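# Move the black garment from the laundry bag into the bin

## Task

Pull the black garment out of the open (unzipped) laundry bag and get all of it into the bin. When finished, the second garment must lie completely inside the bag, and the bag must rest on the table, either standing or tipped onto its side. Open the grippers and withdraw them at the end. Nothing may count as placed if it stays there only because the robot is holding it.

## Robot and tools

Robot: two six-joint arms with parallel grippers, named left_arm and right_arm. The names are labels only and do not refer to sides of any picture. Base poses in the scene frame: left_arm at (+0.023, +0.312, 0) with quat_wxyz (+0.996, 0, 0, -0.086); right_arm at (+0.046, -0.328, 0) with quat_wxyz (+0.999, 0, 0, +0.052). Joint ranges in rad, base to hand: waist -2.618..3.054, shoulder 0..3.142, elbow 0..3.142, wrist pitch -1.571..1.571, wrist yaw -1.571..1.571, wrist roll -2.094..2.094. Each wrist carries a camera on a mount that can collide with things.

Frame: one shared scene frame. Origin sits on the tabletop midway between the arms; +x runs out over the table, +z is up, and left_arm is on the +y side. For a gripper, its own +z axis points along the fingers and the fingers close along its y axis. end_effector_position is the spot between the finger pads, roughly 1 cm back from the tips.

Row format (used by both execute_actions and move): a single flat list of 16 numbers covering both arms, left first: x, y, z, qw, qx, qy, qz, opening for left_arm, then the same eight for right_arm. x, y, z are an absolute target position in metres in the scene frame; qw..qz are an absolute target orientation (w first) in the same frame. Opening is a scale from -1 (closed) to +1 (fully open, 0.094 m). Both arms must always be filled in, even if one should not move; for an arm that must stay still, repeat its last reported pose and desired opening every time.

execute_actions(actions): actions is a list of actions; each action is a list of up to 15 rows, each row lasting one control step of 1/30 s. If fewer than 15 rows are given, the last row is repeated to fill out the 15 steps. An empty list just reports state and images. Every step, the command is clipped to at most 70 mm and 16 degrees away from the gripper's measured pose, so distant targets take several actions. A target lying more than 0.6 m from a gripper's current position along any of that gripper's axes makes the action refused for both arms; a malformed action, or a first action failing that test against the latest reported state, rejects the whole call with no motion. Keep sending an identical quaternion to hold orientation rather than copying the reported one, which drifts.

move(target, speed, blocking): target is one 16-number row of absolute poses and openings. Each gripper travels a straight line toward its pose, both finishing together, in 0.5 to 10 s (cut off at 10 s). speed is the top path speed in m/s, 0.002 to 0.5, default 0.25; rotation is capped at twice that in rad/s. Openings are applied at the start. Paths ignore obstacles and the other arm, and the real hand can lag, stray or overshoot the speed, especially at long reach. Faster contact and targets placed deeper past a surface press harder. blocking=false returns after 0.5 s while motion continues; use wait(0) to check, and call wait or stop before sending new rows or moves.

wait(seconds): 0 to 10; holds the last command and returns early if a running move ends. stop(): brakes a running move, needing some stopping distance; fingers keep moving. zoom_image(camera, region): camera is cam_high, cam_left_wrist or cam_right_wrist (each 504x504); region is [x0, y0, x1, y1] pixels from the top-left, at most 504 by 504. read_manual(section) gives licence texts only. finished_scene(scene) ends the current scene irreversibly and reports success.

Reading results: the state line gives each gripper's position and quaternion; printed positions can be somewhat off at long reach, and motions usually stop a centimetre or more short, mostly low. "Hand target" lines show where the controller is currently steering each hand. Step readings list positions at some steps; HELD with an arm label means that arm's command was held back that step. A "pose unreachable" line means the clearance check altered or blocked that arm's command. The move: line reports the ending (done, off_target, moving, held, fault) and limits (paced = target clipped; held = steps blocked, after which the arm may surge), plus distances to pose. grip_measured shows finger opening on the command scale; the last joint value is the opening in metres. Joint torques include offsets and noise.

Gripping: to hold something, command an opening about 0.03 below grip_measured; a smaller gap holds more gently. Pad force tops out around 50 to 62 N, less on very thin parts.

Avoid: knocking rigid objects such as the bin or bag off the table; arms hitting or shoving each other; dropping, slipping or slamming objects; very hard pushes. Expect occasional tugs on held items or pushes on loose ones. Long holding heats motors: MOTOR HOT appears at 75 °C, an arm halts for 10 s at 90 °C, and at 100 °C it goes limp and falls (OVER-TEMPERATURE FAULT). Finish with the grippers open and moved away from the garments, bag and bin. Quick, smooth motions with little motor effort are preferred.

Each tool is called as a command line: name --argument value for each argument, lists and objects as JSON in quotes; but a table of rows of numbers goes row by row, as --pt "numbers of a row", without its own name.

## Session

execute_actions --actions '[]'

Scene clock: 0.00 s.
left_arm: end_effector_position=(+0.1659, +0.4481, +0.1149) grip_measured=+1.000 end_effector_quat_wxyz=(+0.018, +0.418, +0.821, +0.388) | right_arm: end_effector_position=(+0.4156, -0.4293, +0.2128) grip_measured=+1.000 end_effector_quat_wxyz=(+0.322, -0.316, +0.858, -0.244)
Joint positions: left_arm=[ 0.462  0.534  0.465 -0.863 -0.518  1.406  0.094] | right_arm=[-0.361  1.291  1.082 -0.53   0.029 -0.975  0.094]
Joint velocities: left_arm=[-0.002 -0.007  0.002 -0.081  0.007 -0.081  0.   ] | right_arm=[-0.007  0.002 -0.007 -0.095 -0.007 -0.037  0.   ]
Joint torques (N m, as the arm reports them, + toward a larger angle): no reading
Hand target (left_arm): +0.166, +0.449, +0.119; +0.022, +0.413, +0.822, +0.392
Hand target (right_arm): +0.418, -0.429, +0.224; +0.334, -0.313, +0.853, -0.250

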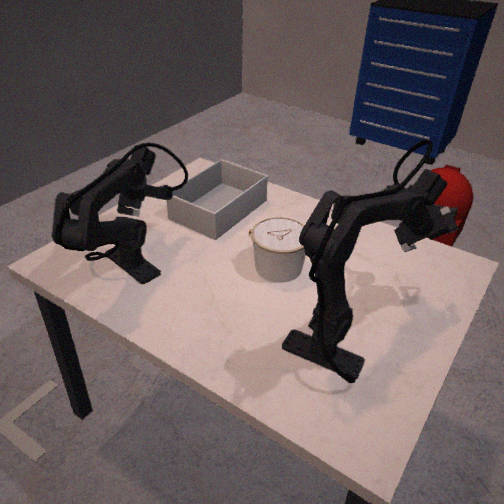

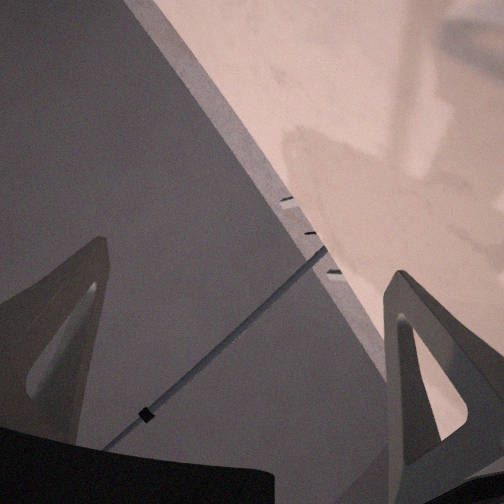

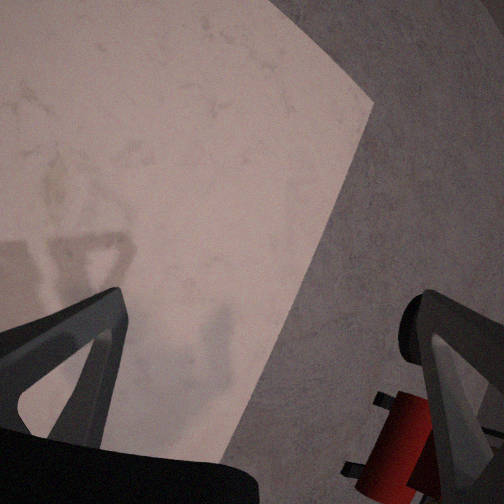

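zoom_image --camera "cam_high" --region '[150, 150, 350, 300]'

Region (150, 150, 350, 300) of cam_high's 504x504 image, scaled by 2.520, with more detail than that image has; it fills the top 378 rows of this view, and the rest is white.

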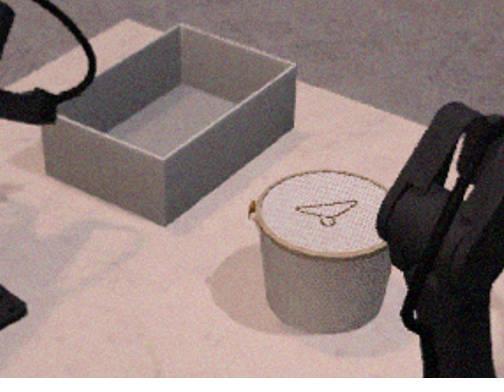

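move --target '[0.25,0.3,0.3,0,0,1,0,1, 0.25,-0.05,0.3,0,0,1,0,1]'

Scene clock: 8.20 s.
left_arm: end_effector_position=(+0.2500, +0.2993, +0.2946) grip_measured=+1.000 end_effector_quat_wxyz=(+0.217, +0.018, +0.976, -0.002) | right_arm: end_effector_position=(+0.2363, -0.0533, +0.2878) grip_measured=+1.000 end_effector_quat_wxyz=(+0.090, -0.003, +0.984, +0.153)
Joint positions: left_arm=[ 0.093  1.195  1.619 -1.558 -0.021 -0.037  0.094] | right_arm=[ 0.841  1.636  1.978 -1.558 -0.034  0.945  0.094]
Joint velocities: left_arm=[ 0.002 -0.012 -0.012  0.066 -0.037 -0.081  0.   ] | right_arm=[ 0.002 -0.002  0.017 -0.022 -0.037  0.037  0.   ]
Joint torques (N m, as the arm reports them, + toward a larger angle): left_arm=[ 0.53 -1.7   8.76  1.11  0.1  -0.06] | right_arm=[-0.72 -7.13  8.2   1.02 -0.06  0.02]
Hand target (left_arm): +0.251, +0.300, +0.300; +0.221, +0.009, +0.975, -0.008
Hand target (right_arm): +0.238, -0.053, +0.297; +0.094, +0.003, +0.982, +0.164
Off the commanded pose (left_arm): 0.005 m, 25 deg; orientation clipped at the last step of the last action.
Off the commanded pose (right_arm): 0.019 m, 20 deg; orientation clipped at the last step of the last action.
joint sent to its limit (left arm) — the command would take joint 4 (wrist pitch) past its lower limit, so that joint was sent only as far as its limit.
joint sent to its limit (right arm) — the command would take joint 4 (wrist pitch) past its lower limit, so that joint was sent only as far as its limit.
move: off_target (left_arm, right_arm); limits=paced

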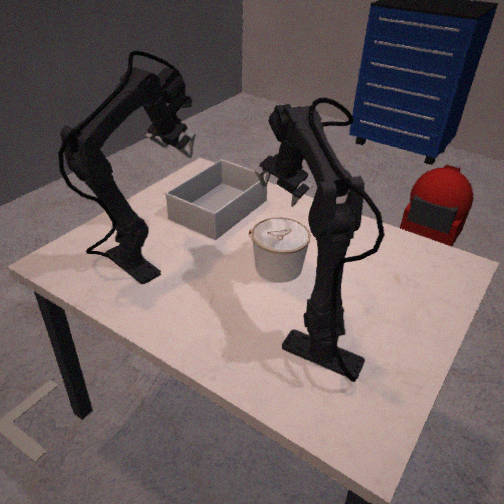

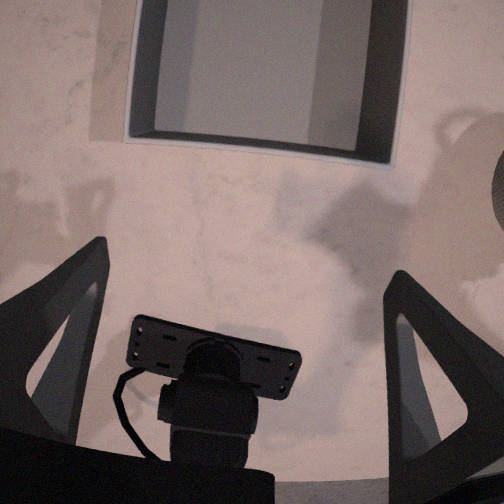

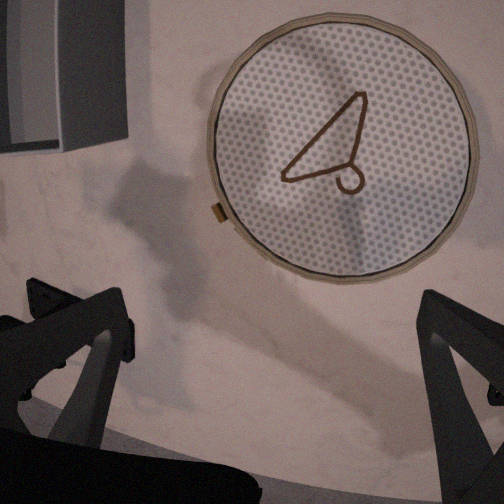

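move --target '[0.25,0.2,0.2,0,0,1,0,1, 0.27,-0.03,0.21,0,0,1,0,1]'

zoom_image --camera "cam_high" --region '[200, 170, 340, 300]'

Scene clock: 12.50 s.
left_arm: end_effector_position=(+0.2530, +0.2007, +0.2021) grip_measured=+1.000 end_effector_quat_wxyz=(+0.023, +0.003, +1.000, -0.006) | right_arm: end_effector_position=(+0.2638, -0.0282, +0.1953) grip_measured=+1.000 end_effector_quat_wxyz=(+0.016, +0.001, +0.999, +0.037)
Joint positions: left_arm=[-0.292  1.499  1.533 -1.558 -0.01  -0.458  0.094] | right_arm=[ 0.828  1.921  1.988 -1.559 -0.018  0.935  0.094]
Joint velocities: left_arm=[ 0.002 -0.007 -0.007 -0.037  0.007 -0.066  0.   ] | right_arm=[-0.002 -0.017 -0.012  0.037 -0.007 -0.007  0.   ]
Joint torques (N m, as the arm reports them, + toward a larger angle): left_arm=[-0.61 -6.34  5.37  0.31  0.1  -0.11] | right_arm=[ -0.64 -11.62   8.9    0.55   0.14  -0.06]
Hand target (left_arm): +0.248, +0.200, +0.200; +0.014, -0.000, +1.000, -0.004
Hand target (right_arm): +0.270, -0.028, +0.209; +0.035, +0.002, +0.998, +0.050
Off the commanded pose (left_arm): 0.004 m, 3 deg.
Off the commanded pose (right_arm): 0.016 m, 5 deg.
joint sent to its limit (left arm) — the command would take joint 4 (wrist pitch) past its lower limit, so that joint was sent only as far as its limit.
joint sent to its limit (right arm) — the command would take joint 4 (wrist pitch) past its lower limit, so that joint was sent only as far as its limit.
move: off_target (left_arm, right_arm)

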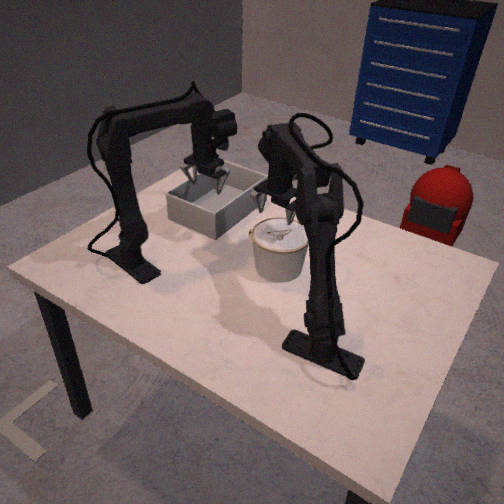

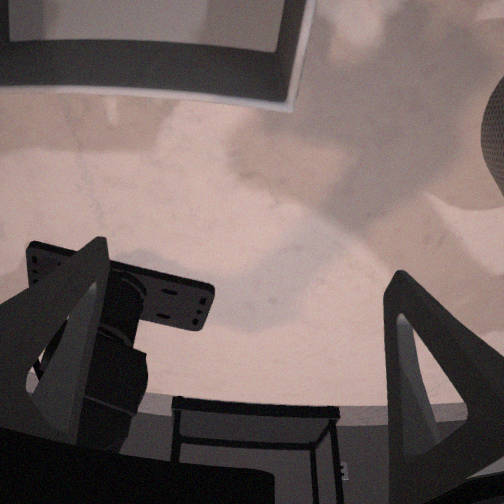

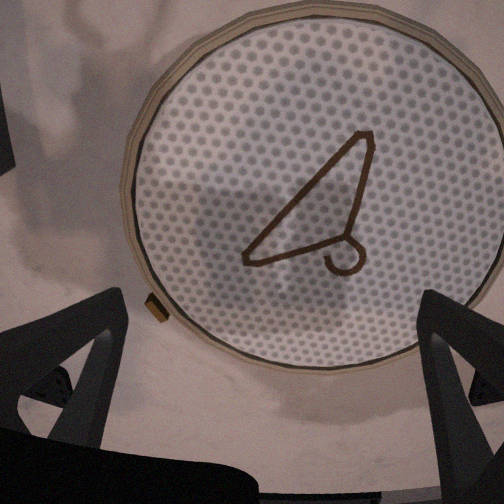

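Region (200, 170, 340, 300) of cam_high's 504x504 image, scaled by 3.600, with more detail than that image has; it fills the top 468 rows of this view, and the rest is white.

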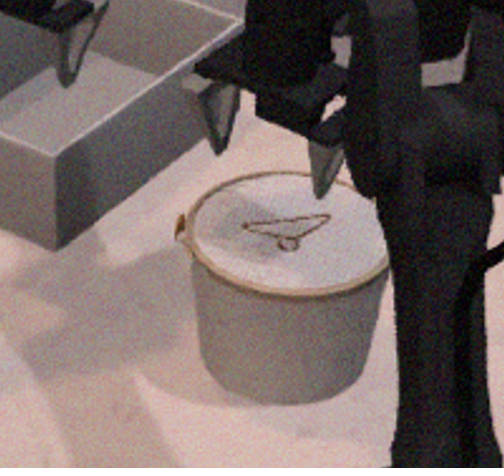

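zoom_image --camera "cam_right_wrist" --region '[100, 0, 400, 340]'

Region (100, 0, 400, 340) of cam_right_wrist's 504x504 image, scaled by 1.482, with more detail than that image has; it fills the left 445 columns of this view, and the rest is white.

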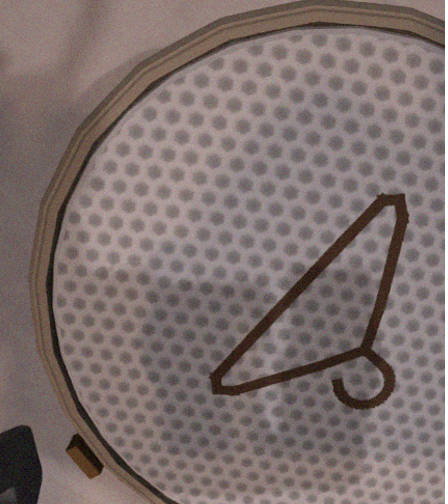

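move --target '[0.2,0.25,0.2,0,0,1,0,1, 0.335,-0.04,0.165,0,-0.707,0.707,0,0]'

Scene clock: 26.50 s.
left_arm: end_effector_position=(+0.2070, +0.2470, +0.1996) grip_measured=+1.000 end_effector_quat_wxyz=(+0.044, -0.001, +0.999, -0.014) | right_arm: end_effector_position=(+0.3294, -0.0393, +0.1551) grip_measured=+0.002 end_effector_quat_wxyz=(+0.004, -0.707, +0.707, +0.001)
Joint positions: left_arm=[-0.179  1.234  1.313 -1.558 -0.003 -0.353  0.094] | right_arm=[ 0.688  2.118  2.115 -1.56  -0.002 -0.778  0.047]
Joint velocities: left_arm=[-0.017  0.007 -0.012 -0.051 -0.066  0.037  0.   ] | right_arm=[-0.022  0.017 -0.007 -0.051  0.037 -0.037 -0.001]
Joint torques (N m, as the arm reports them, + toward a larger angle): left_arm=[ 0.61 -5.43  5.21  0.47  0.09  0.14] | right_arm=[ -0.61 -12.61   8.55   0.43   0.06  -0.04]
Hand target (left_arm): +0.201, +0.250, +0.199; +0.042, -0.000, +0.999, -0.016
Hand target (right_arm): +0.336, -0.039, +0.165; -0.020, +0.707, -0.707, +0.002
Off the commanded pose (left_arm): 0.008 m, 5 deg.
Off the commanded pose (right_arm): 0.011 m, 1 deg.
joint sent to its limit (left arm) — the command would take joint 4 (wrist pitch) past its lower limit, so that joint was sent only as far as its limit.
joint sent to its limit (right arm) — the command would take joint 4 (wrist pitch) past its lower limit, so that joint was sent only as far as its limit.
move: off_target (left_arm, right_arm)

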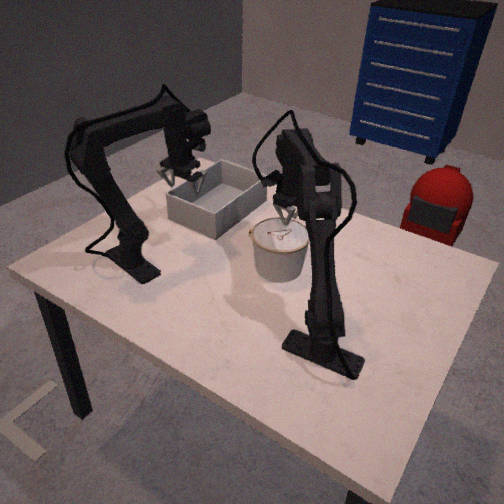

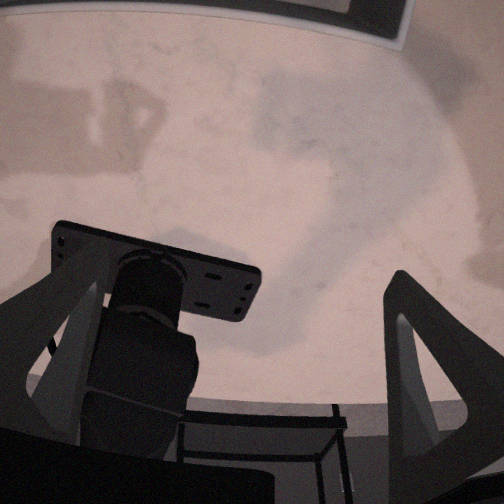

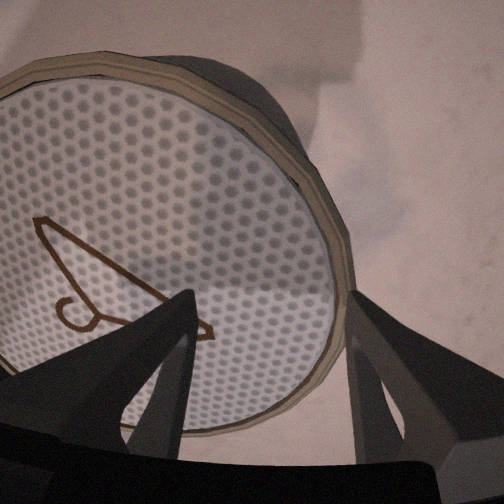

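move --target '[0.2,0.25,0.2,0.044,0,1,0,1, 0.352,-0.045,0.14,0,-0.707,0.707,0,-0.2]' --speed 0.05

Scene clock: 30.77 s.
left_arm: end_effector_position=(+0.2070, +0.2469, +0.1996) grip_measured=+1.000 end_effector_quat_wxyz=(+0.046, +0.001, +0.999, -0.007) | right_arm: end_effector_position=(+0.3497, -0.0448, +0.1381) grip_measured=-0.198 end_effector_quat_wxyz=(-0.002, -0.707, +0.708, -0.001)
Joint positions: left_arm=[-0.194  1.234  1.313 -1.558 -0.02  -0.363  0.094] | right_arm=[ 0.646  2.169  2.128 -1.533  0.003 -0.819  0.038]
Joint velocities: left_arm=[ 0.027 -0.007 -0.012 -0.037 -0.022  0.022  0.   ] | right_arm=[-0.012  0.002  0.007  0.022 -0.051 -0.051  0.001]
Joint torques (N m, as the arm reports them, + toward a larger angle): left_arm=[-0.69 -5.5   5.05  0.38 -0.15 -0.08] | right_arm=[ -0.46 -11.94   7.45   0.38  -0.02  -0.07]
Hand target (left_arm): +0.201, +0.250, +0.199; +0.048, -0.000, +0.999, -0.002
Hand target (right_arm): +0.353, -0.045, +0.140; -0.001, +0.707, -0.707, +0.001
Off the commanded pose (left_arm): 0.008 m, 1 deg.
Off the commanded pose (right_arm): 0.003 m, 0 deg.
joint sent to its limit (left arm) — the command would take joint 4 (wrist pitch) past its lower limit, so that joint was sent only as far as its limit.
move: done

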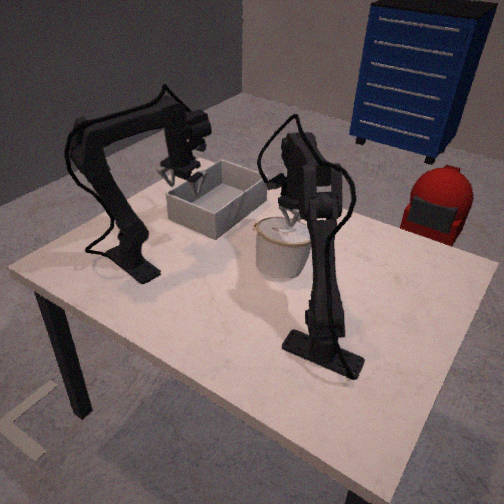

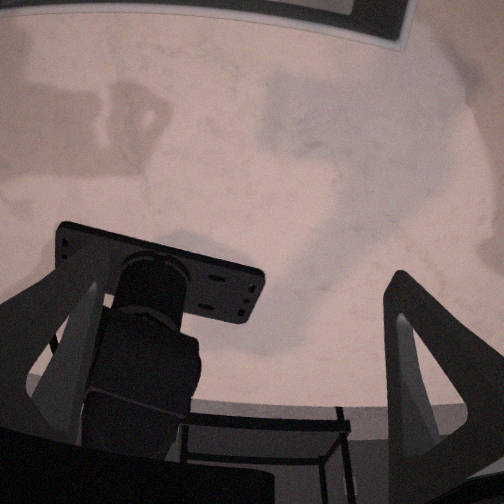

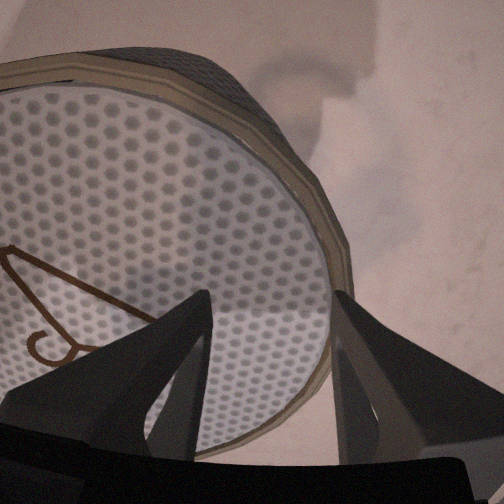

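move --target '[0.2,0.25,0.2,0.044,0,1,0,1, 0.345,-0.045,0.14,0,-0.707,0.707,0,-1]' --speed 0.05

move --target '[0.2,0.25,0.2,0.044,0,1,0,1, 0.335,-0.045,0.19,0,-0.707,0.707,0,-1]' --speed 0.06

Scene clock: 35.63 s.
left_arm: end_effector_position=(+0.2070, +0.2469, +0.1996) grip_measured=+1.000 end_effector_quat_wxyz=(+0.046, +0.001, +0.999, -0.007) | right_arm: end_effector_position=(+0.3522, -0.0438, +0.1410) grip_measured=-0.979 end_effector_quat_wxyz=(+0.007, -0.707, +0.708, -0.004)
Joint positions: left_arm=[-0.194  1.234  1.313 -1.558 -0.02  -0.364  0.094] | right_arm=[ 0.646  2.162  2.128 -1.522  0.008 -0.819  0.001]
Joint velocities: left_arm=[ 0.012 -0.002 -0.012  0.066 -0.022 -0.007  0.   ] | right_arm=[-0.002 -0.007  0.007 -0.022 -0.051 -0.022  0.001]
Joint torques (N m, as the arm reports them, + toward a larger angle): left_arm=[-0.67 -5.43  5.11  0.42 -0.13 -0.09] | right_arm=[  0.43 -14.09   3.57   0.45  -0.1    0.04]
Hand target (left_arm): +0.201, +0.250, +0.199; +0.048, +0.000, +0.999, -0.002
Hand target (right_arm): +0.345, -0.045, +0.140; +0.000, +0.707, -0.707, -0.000
Off the commanded pose (left_arm): 0.008 m, 1 deg.
Off the commanded pose (right_arm): 0.007 m, 1 deg.
joint sent to its limit (left arm) — the command would take joint 4 (wrist pitch) past its lower limit, so that joint was sent only as far as its limit.
move: done

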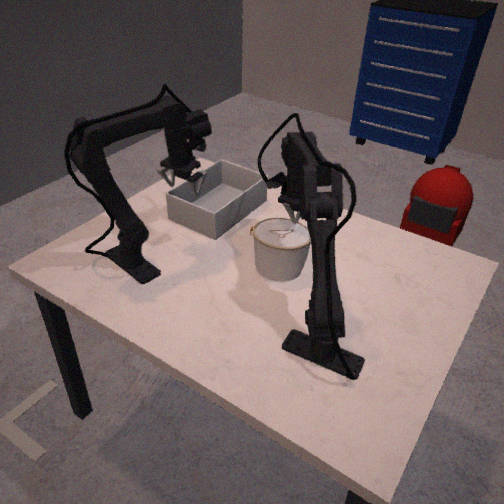

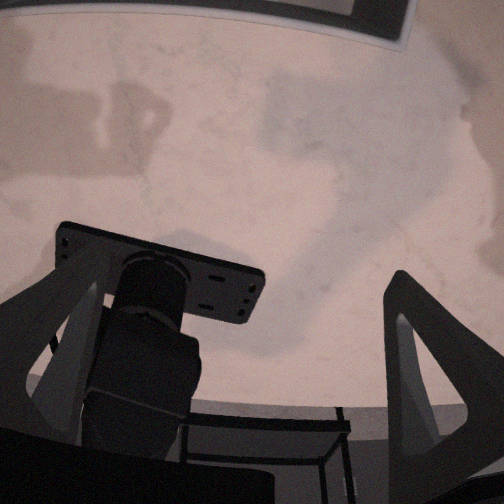

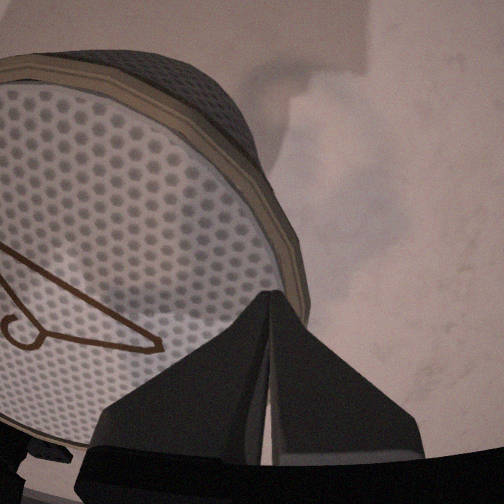

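Scene clock: 36.83 s.
left_arm: end_effector_position=(+0.2070, +0.2470, +0.1996) grip_measured=+1.000 end_effector_quat_wxyz=(+0.046, +0.001, +0.999, -0.007) | right_arm: end_effector_position=(+0.3406, -0.0462, +0.1816) grip_measured=-0.979 end_effector_quat_wxyz=(+0.046, -0.706, +0.706, -0.005)
Joint positions: left_arm=[-0.194  1.234  1.313 -1.558 -0.021 -0.364  0.094] | right_arm=[ 0.662  2.064  2.138 -1.553  0.009 -0.805  0.001]
Joint velocities: left_arm=[-0.017 -0.017 -0.012 -0.022 -0.022  0.022  0.   ] | right_arm=[ 0.002  0.012 -0.007 -0.051 -0.037  0.037 -0.001]
Joint torques (N m, as the arm reports them, + toward a larger angle): left_arm=[-0.64 -5.73  4.98  0.42 -0.13 -0.08] | right_arm=[  0.53 -13.96   5.55   0.52  -0.1    0.06]
Hand target (left_arm): +0.201, +0.250, +0.199; +0.048, +0.000, +0.999, -0.002
Hand target (right_arm): +0.334, -0.046, +0.189; -0.050, +0.707, -0.705, +0.001
Off the commanded pose (left_arm): 0.008 m, 1 deg.
Off the commanded pose (right_arm): 0.010 m, 5 deg.
joint sent to its limit (left arm) — the command would take joint 4 (wrist pitch) past its lower limit, so that joint was sent only as far as its limit.
joint sent to its limit (right arm) — the command would take joint 4 (wrist pitch) past its lower limit, so that joint was sent only as far as its limit.
move: off_target (right_arm)

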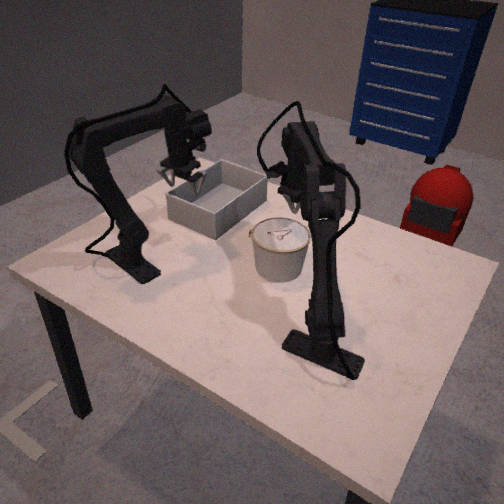

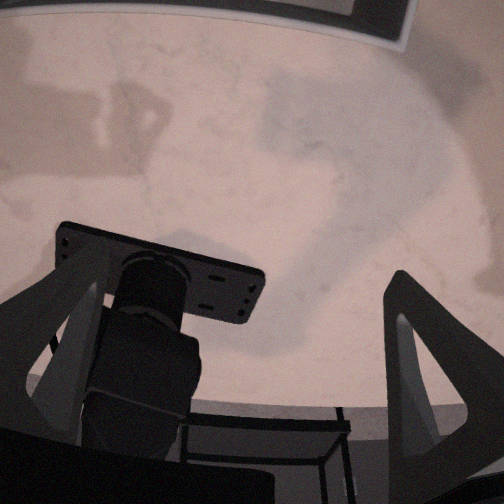

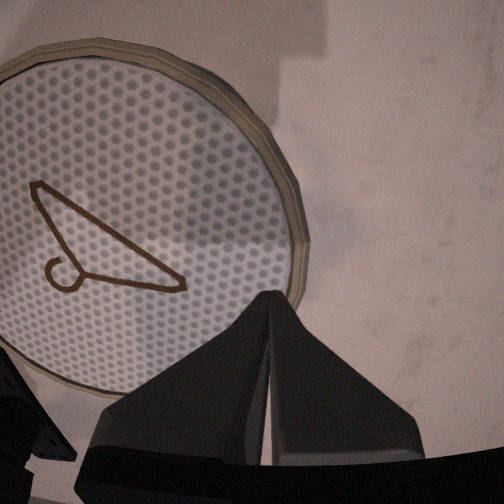

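move --target '[0.2,0.25,0.2,0.044,0,1,0,1, 0.358,-0.045,0.165,0,-0.707,0.707,0,-0.45]' --speed 0.06

move --target '[0.2,0.25,0.2,0.044,0,1,0,1, 0.358,-0.045,0.143,0,-0.707,0.707,0,-0.45]' --speed 0.03

Scene clock: 42.10 s.
left_arm: end_effector_position=(+0.2070, +0.2470, +0.1996) grip_measured=+1.000 end_effector_quat_wxyz=(+0.046, +0.001, +0.999, -0.007) | right_arm: end_effector_position=(+0.3544, -0.0461, +0.1540) grip_measured=-0.452 end_effector_quat_wxyz=(+0.015, -0.708, +0.706, -0.005)
Joint positions: left_arm=[-0.194  1.234  1.313 -1.558 -0.021 -0.364  0.094] | right_arm=[ 0.639  2.157  2.172 -1.555  0.009 -0.829  0.026]
Joint velocities: left_arm=[-0.002 -0.007 -0.002  0.007 -0.066 -0.007  0.   ] | right_arm=[-0.002  0.012 -0.007 -0.051  0.022 -0.037  0.001]
Joint torques (N m, as the arm reports them, + toward a larger angle): left_arm=[-0.51 -5.57  5.18  0.46 -0.1  -0.06] | right_arm=[ -0.64 -13.26   8.55   0.42  -0.1   -0.06]
Hand target (left_arm): +0.201, +0.250, +0.199; +0.048, +0.000, +0.999, -0.002
Hand target (right_arm): +0.358, -0.045, +0.165; -0.030, +0.707, -0.707, +0.002
Off the commanded pose (left_arm): 0.008 m, 1 deg.
Off the commanded pose (right_arm): 0.012 m, 2 deg.
joint sent to its limit (left arm) — the command would take joint 4 (wrist pitch) past its lower limit, so that joint was sent only as far as its limit.
joint sent to its limit (right arm) — the command would take joint 4 (wrist pitch) past its lower limit, so that joint was sent only as far as its limit.
move: off_target (right_arm)

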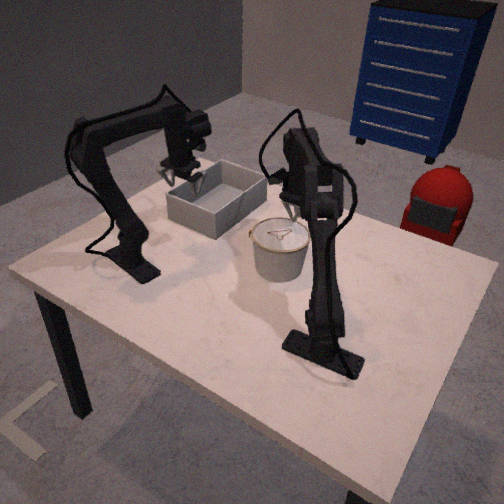

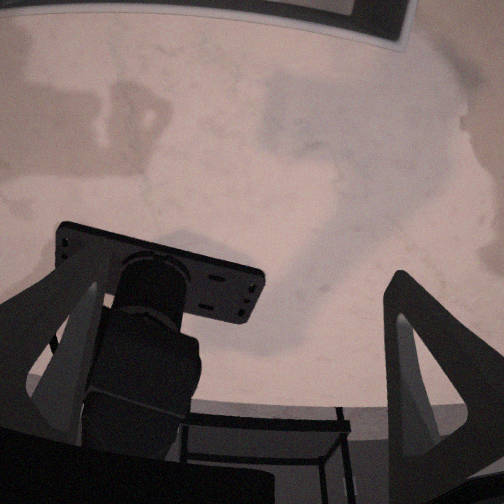

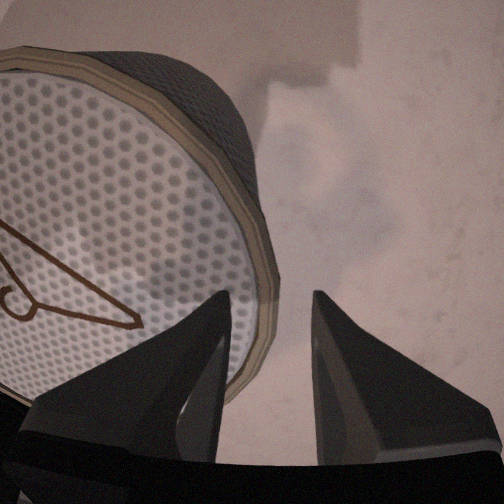

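Scene clock: 42.93 s.
left_arm: end_effector_position=(+0.2070, +0.2470, +0.1996) grip_measured=+1.000 end_effector_quat_wxyz=(+0.046, +0.001, +0.999, -0.007) | right_arm: end_effector_position=(+0.3550, -0.0455, +0.1389) grip_measured=-0.452 end_effector_quat_wxyz=(-0.004, -0.708, +0.706, -0.004)
Joint positions: left_arm=[-0.194  1.234  1.313 -1.558 -0.021 -0.364  0.094] | right_arm=[ 0.639  2.195  2.172 -1.556  0.009 -0.83   0.026]
Joint velocities: left_arm=[ 0.007 -0.007 -0.022 -0.037 -0.022 -0.007  0.   ] | right_arm=[-0.017 -0.002 -0.007  0.007  0.007  0.007 -0.   ]
Joint torques (N m, as the arm reports them, + toward a larger angle): left_arm=[-0.69 -5.8   5.18  0.44 -0.12 -0.09] | right_arm=[ -0.64 -12.33   7.81   0.37  -0.1   -0.06]
Hand target (left_arm): +0.201, +0.250, +0.199; +0.048, +0.000, +0.999, -0.002
Hand target (right_arm): +0.358, -0.045, +0.143; -0.002, +0.707, -0.707, +0.000
Off the commanded pose (left_arm): 0.008 m, 1 deg.
Off the commanded pose (right_arm): 0.005 m, 1 deg.
joint sent to its limit (left arm) — the command would take joint 4 (wrist pitch) past its lower limit, so that joint was sent only as far as its limit.
joint sent to its limit (right arm) — the command would take joint 4 (wrist pitch) past its lower limit, so that joint was sent only as far as its limit.
move: done

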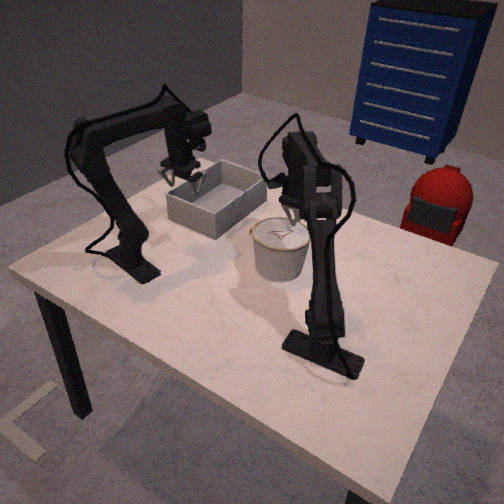

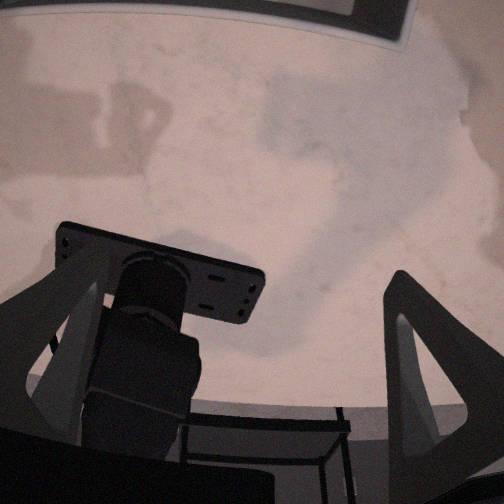

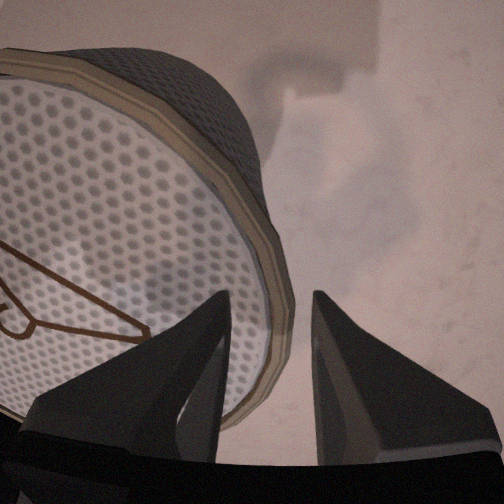

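move --target '[0.2,0.25,0.2,0.044,0,1,0,1, 0.358,-0.045,0.143,0,-0.707,0.707,0,-1]' --speed 0.03

move --target '[0.2,0.25,0.2,0.044,0,1,0,1, 0.35,-0.045,0.185,0,-0.707,0.707,0,-1]' --speed 0.04

Scene clock: 46.83 s.
left_arm: end_effector_position=(+0.2070, +0.2470, +0.1996) grip_measured=+1.000 end_effector_quat_wxyz=(+0.046, +0.001, +0.999, -0.007) | right_arm: end_effector_position=(+0.3535, -0.0460, +0.1390) grip_measured=-0.851 end_effector_quat_wxyz=(-0.007, -0.708, +0.706, -0.003)
Joint positions: left_arm=[-0.194  1.234  1.313 -1.558 -0.021 -0.364  0.094] | right_arm=[ 0.639  2.195  2.172 -1.562  0.006 -0.83   0.007]
Joint velocities: left_arm=[-0.022 -0.012  0.002 -0.037  0.022  0.007  0.   ] | right_arm=[-0.012 -0.007 -0.012 -0.051 -0.007 -0.022 -0.001]
Joint torques (N m, as the arm reports them, + toward a larger angle): left_arm=[-0.67 -5.69  5.12  0.44 -0.14 -0.03] | right_arm=[ -0.64 -12.56   7.62   0.41  -0.06  -0.06]
Hand target (left_arm): +0.201, +0.250, +0.199; +0.048, +0.000, +0.999, -0.002
Hand target (right_arm): +0.358, -0.045, +0.143; -0.001, +0.707, -0.707, +0.000
Off the commanded pose (left_arm): 0.008 m, 1 deg.
Off the commanded pose (right_arm): 0.006 m, 1 deg.
joint sent to its limit (left arm) — the command would take joint 4 (wrist pitch) past its lower limit, so that joint was sent only as far as its limit.
joint sent to its limit (right arm) — the command would take joint 4 (wrist pitch) past its lower limit, so that joint was sent only as far as its limit.
move: done

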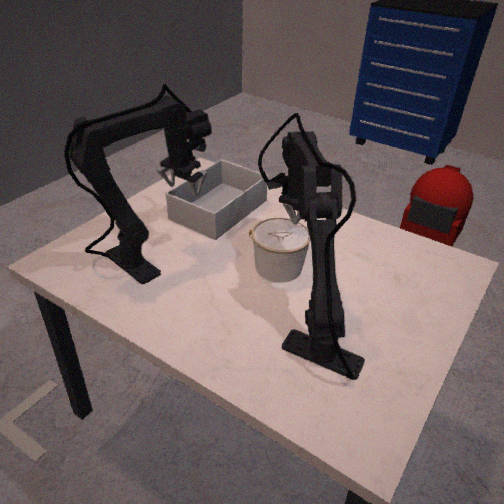

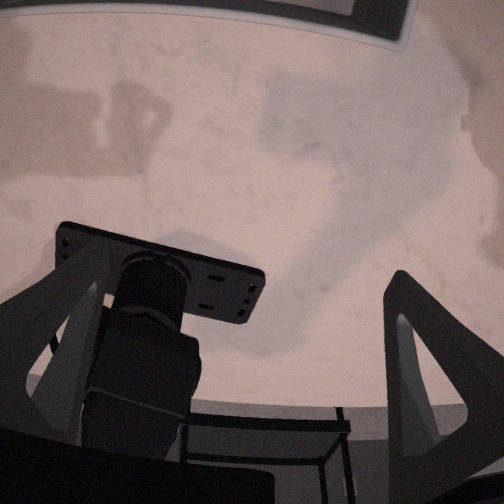

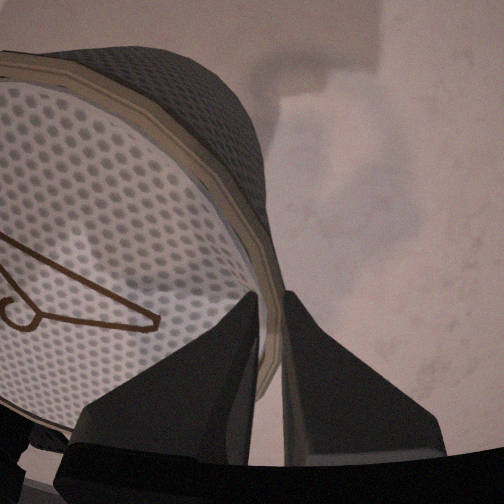

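Scene clock: 48.30 s.
left_arm: end_effector_position=(+0.2070, +0.2470, +0.1996) grip_measured=+1.000 end_effector_quat_wxyz=(+0.046, +0.001, +0.999, -0.007) | right_arm: end_effector_position=(+0.3501, -0.0480, +0.1726) grip_measured=-0.862 end_effector_quat_wxyz=(+0.034, -0.707, +0.707, -0.002)
Joint positions: left_arm=[-0.194  1.234  1.313 -1.558 -0.021 -0.364  0.094] | right_arm=[ 0.639  2.11   2.172 -1.565  0.001 -0.828  0.006]
Joint velocities: left_arm=[-0.012 -0.012 -0.017 -0.022  0.081 -0.037  0.   ] | right_arm=[ 0.002  0.002 -0.007  0.022  0.022 -0.007 -0.001]
Joint torques (N m, as the arm reports them, + toward a larger angle): left_arm=[-0.81 -5.63  5.    0.43 -0.11 -0.08] | right_arm=[  0.38 -14.6    6.65   0.59   0.     0.02]
Hand target (left_arm): +0.201, +0.250, +0.199; +0.048, +0.000, +0.999, -0.002
Hand target (right_arm): +0.349, -0.046, +0.185; -0.052, +0.707, -0.705, +0.002
Off the commanded pose (left_arm): 0.008 m, 1 deg.
Off the commanded pose (right_arm): 0.013 m, 4 deg.
joint sent to its limit (left arm) — the command would take joint 4 (wrist pitch) past its lower limit, so that joint was sent only as far as its limit.
joint sent to its limit (right arm) — the command would take joint 4 (wrist pitch) past its lower limit, so that joint was sent only as far as its limit.
move: off_target (right_arm)

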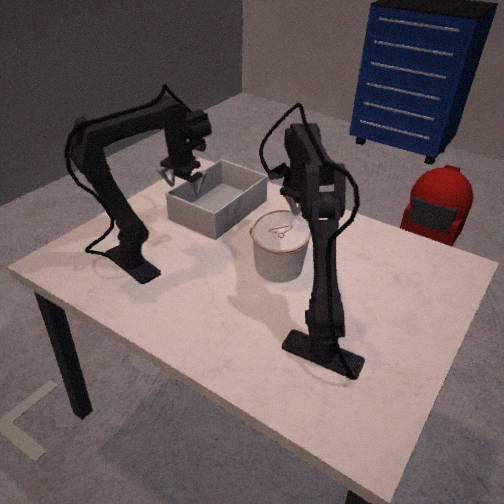

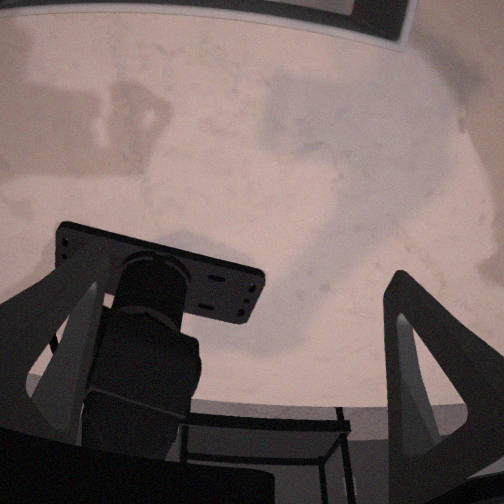

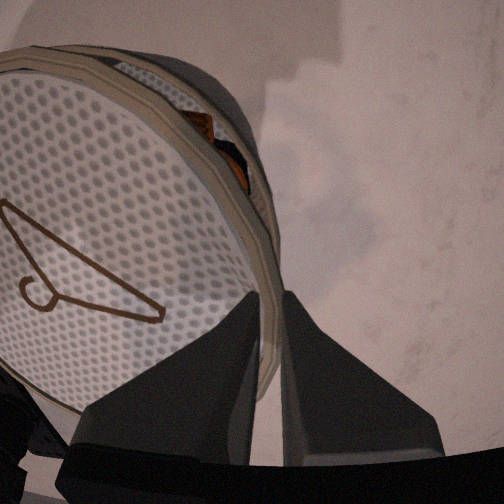

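move --target '[0.2,0.25,0.2,0.044,0,1,0,1, 0.305,-0.045,0.255,0.242,-0.664,0.664,-0.242,-1]' --speed 0.1

Scene clock: 55.57 s.
left_arm: end_effector_position=(+0.2070, +0.2470, +0.1996) grip_measured=+1.000 end_effector_quat_wxyz=(+0.046, +0.001, +0.999, -0.007) | right_arm: end_effector_position=(+0.3014, -0.0453, +0.2460) grip_measured=-0.862 end_effector_quat_wxyz=(-0.220, +0.677, -0.663, +0.231)
Joint positions: left_arm=[-0.194  1.234  1.313 -1.558 -0.021 -0.364  0.094] | right_arm=[ 0.986  1.71   1.77  -1.301  0.57  -0.599  0.006]
Joint velocities: left_arm=[ 0.022 -0.007  0.002 -0.022 -0.007  0.007  0.   ] | right_arm=[ 0.017 -0.012 -0.002  0.022 -0.051  0.037 -0.   ]
Joint torques (N m, as the arm reports them, + toward a larger angle): left_arm=[-0.59 -5.78  5.04  0.42 -0.13 -0.12] | right_arm=[  0.32 -10.98   4.97   1.2    0.6    0.06]
Hand target (left_arm): +0.201, +0.250, +0.199; +0.048, +0.000, +0.999, -0.002
Hand target (right_arm): +0.303, -0.047, +0.254; -0.237, +0.667, -0.665, +0.239
Off the commanded pose (left_arm): 0.008 m, 1 deg.
Off the commanded pose (right_arm): 0.010 m, 3 deg.
joint sent to its limit (left arm) — the command would take joint 4 (wrist pitch) past its lower limit, so that joint was sent only as far as its limit.
move: off_target (right_arm)

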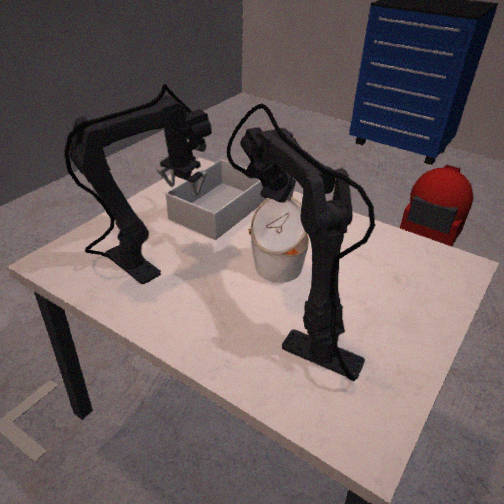

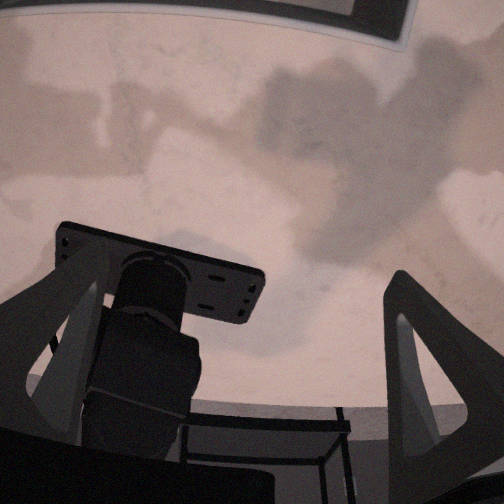

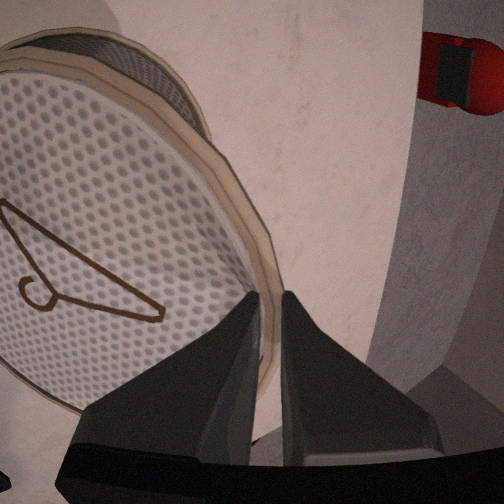

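move --target '[0.3,0.22,0.22,0.044,0,1,0,1, 0.22,-0.045,0.29,0.38,-0.596,0.596,-0.38,-1]' --speed 0.12

move --target '[0.32,0.16,0.22,0.044,0,1,0,1, 0.13,-0.045,0.265,0.38,-0.596,0.596,-0.38,-1]' --speed 0.08

Scene clock: 62.07 s.
left_arm: end_effector_position=(+0.2951, +0.2168, +0.2130) grip_measured=+1.000 end_effector_quat_wxyz=(+0.044, -0.000, +0.999, -0.005) | right_arm: end_effector_position=(+0.2195, -0.0482, +0.2807) grip_measured=-0.937 end_effector_quat_wxyz=(+0.360, -0.609, +0.601, -0.373)
Joint positions: left_arm=[-0.183  1.597  1.671 -1.559 -0.021 -0.355  0.094] | right_arm=[ 1.41   1.606  1.567 -1.446  1.088 -0.122  0.003]
Joint velocities: left_arm=[-0.022 -0.012 -0.007 -0.037 -0.007  0.066  0.   ] | right_arm=[-0.012 -0.002 -0.007 -0.022  0.11   0.007 -0.001]
Joint torques (N m, as the arm reports them, + toward a larger angle): left_arm=[ 0.59 -6.2   9.44  0.39 -0.13  0.18] | right_arm=[ 0.5  -7.8   5.95  0.58  0.84  0.14]
Hand target (left_arm): +0.300, +0.219, +0.219; +0.052, +0.000, +0.999, -0.003
Hand target (right_arm): +0.220, -0.049, +0.287; -0.373, +0.598, -0.600, +0.378
Off the commanded pose (left_arm): 0.009 m, 1 deg.
Off the commanded pose (right_arm): 0.010 m, 3 deg.
joint sent to its limit (left arm) — the command would take joint 4 (wrist pitch) past its lower limit, so that joint was sent only as far as its limit.
move: off_target (right_arm)

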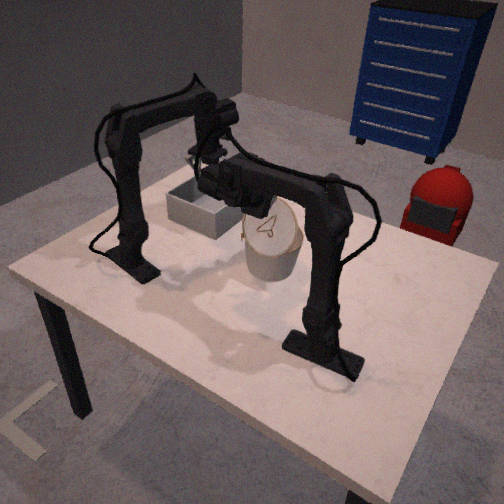

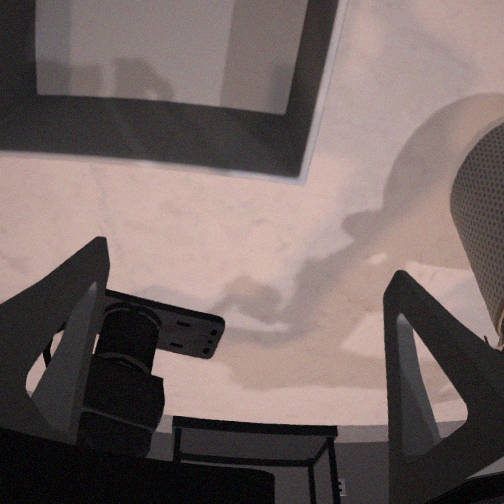

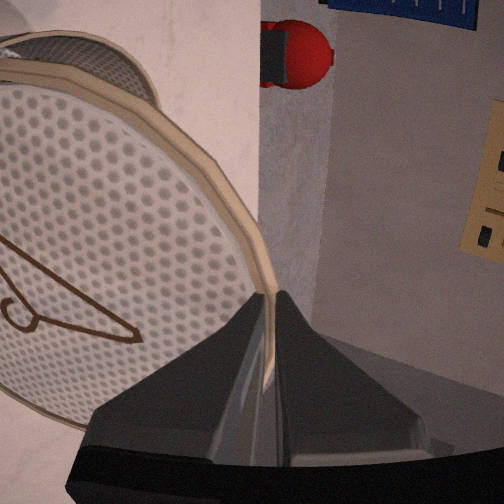

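Scene clock: 63.60 s.
left_arm: end_effector_position=(+0.3161, +0.1617, +0.2135) grip_measured=+1.000 end_effector_quat_wxyz=(+0.052, +0.003, +0.999, -0.010) | right_arm: end_effector_position=(+0.1305, -0.0429, +0.2586) grip_measured=-0.937 end_effector_quat_wxyz=(-0.411, +0.647, -0.559, +0.315)
Joint positions: left_arm=[-0.323  1.745  1.836 -1.561 -0.03  -0.487  0.094] | right_arm=[ 1.735  1.574  1.446 -1.563  1.085  0.195  0.003]
Joint velocities: left_arm=[ 0.002  0.002 -0.007 -0.022 -0.007 -0.007  0.   ] | right_arm=[-0.007 -0.012 -0.002 -0.066 -0.037 -0.022 -0.001]
Joint torques (N m, as the arm reports them, + toward a larger angle): left_arm=[-0.38 -8.34  9.36  0.49 -0.17 -0.1 ] | right_arm=[ 0.47 -9.2   4.81  0.29  0.59  0.12]
Hand target (left_arm): +0.320, +0.160, +0.219; +0.062, +0.001, +0.998, -0.009
Hand target (right_arm): +0.131, -0.047, +0.264; -0.421, +0.641, -0.564, +0.307
Off the commanded pose (left_arm): 0.008 m, 2 deg.
Off the commanded pose (right_arm): 0.007 m, 11 deg.
joint sent to its limit (left arm) — the command would take joint 4 (wrist pitch) past its lower limit, so that joint was sent only as far as its limit.
joint sent to its limit (right arm) — the command would take joint 4 (wrist pitch) past its lower limit, so that joint was sent only as far as its limit.
move: off_target (right_arm)

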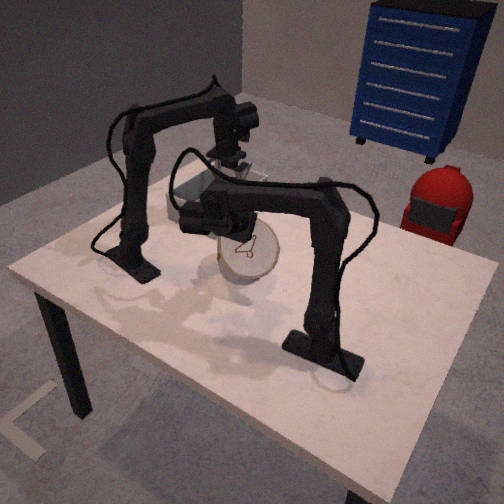

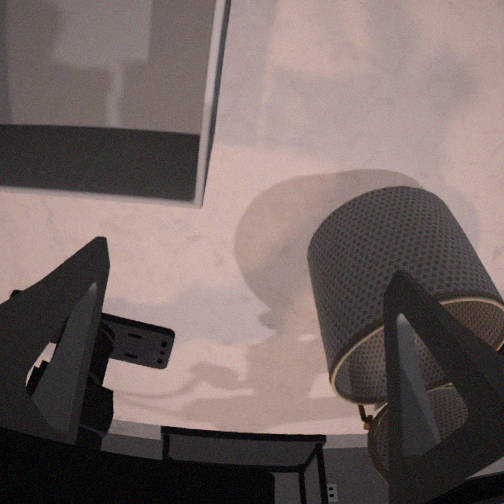

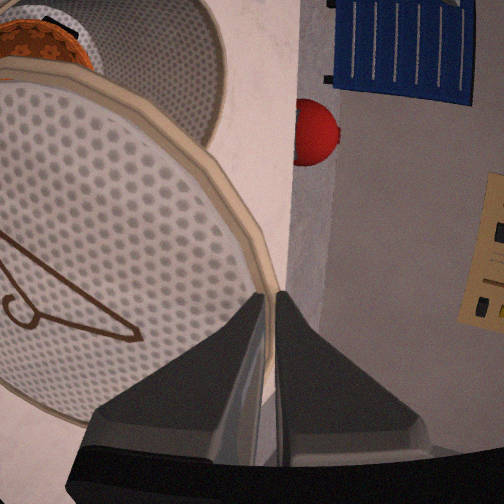

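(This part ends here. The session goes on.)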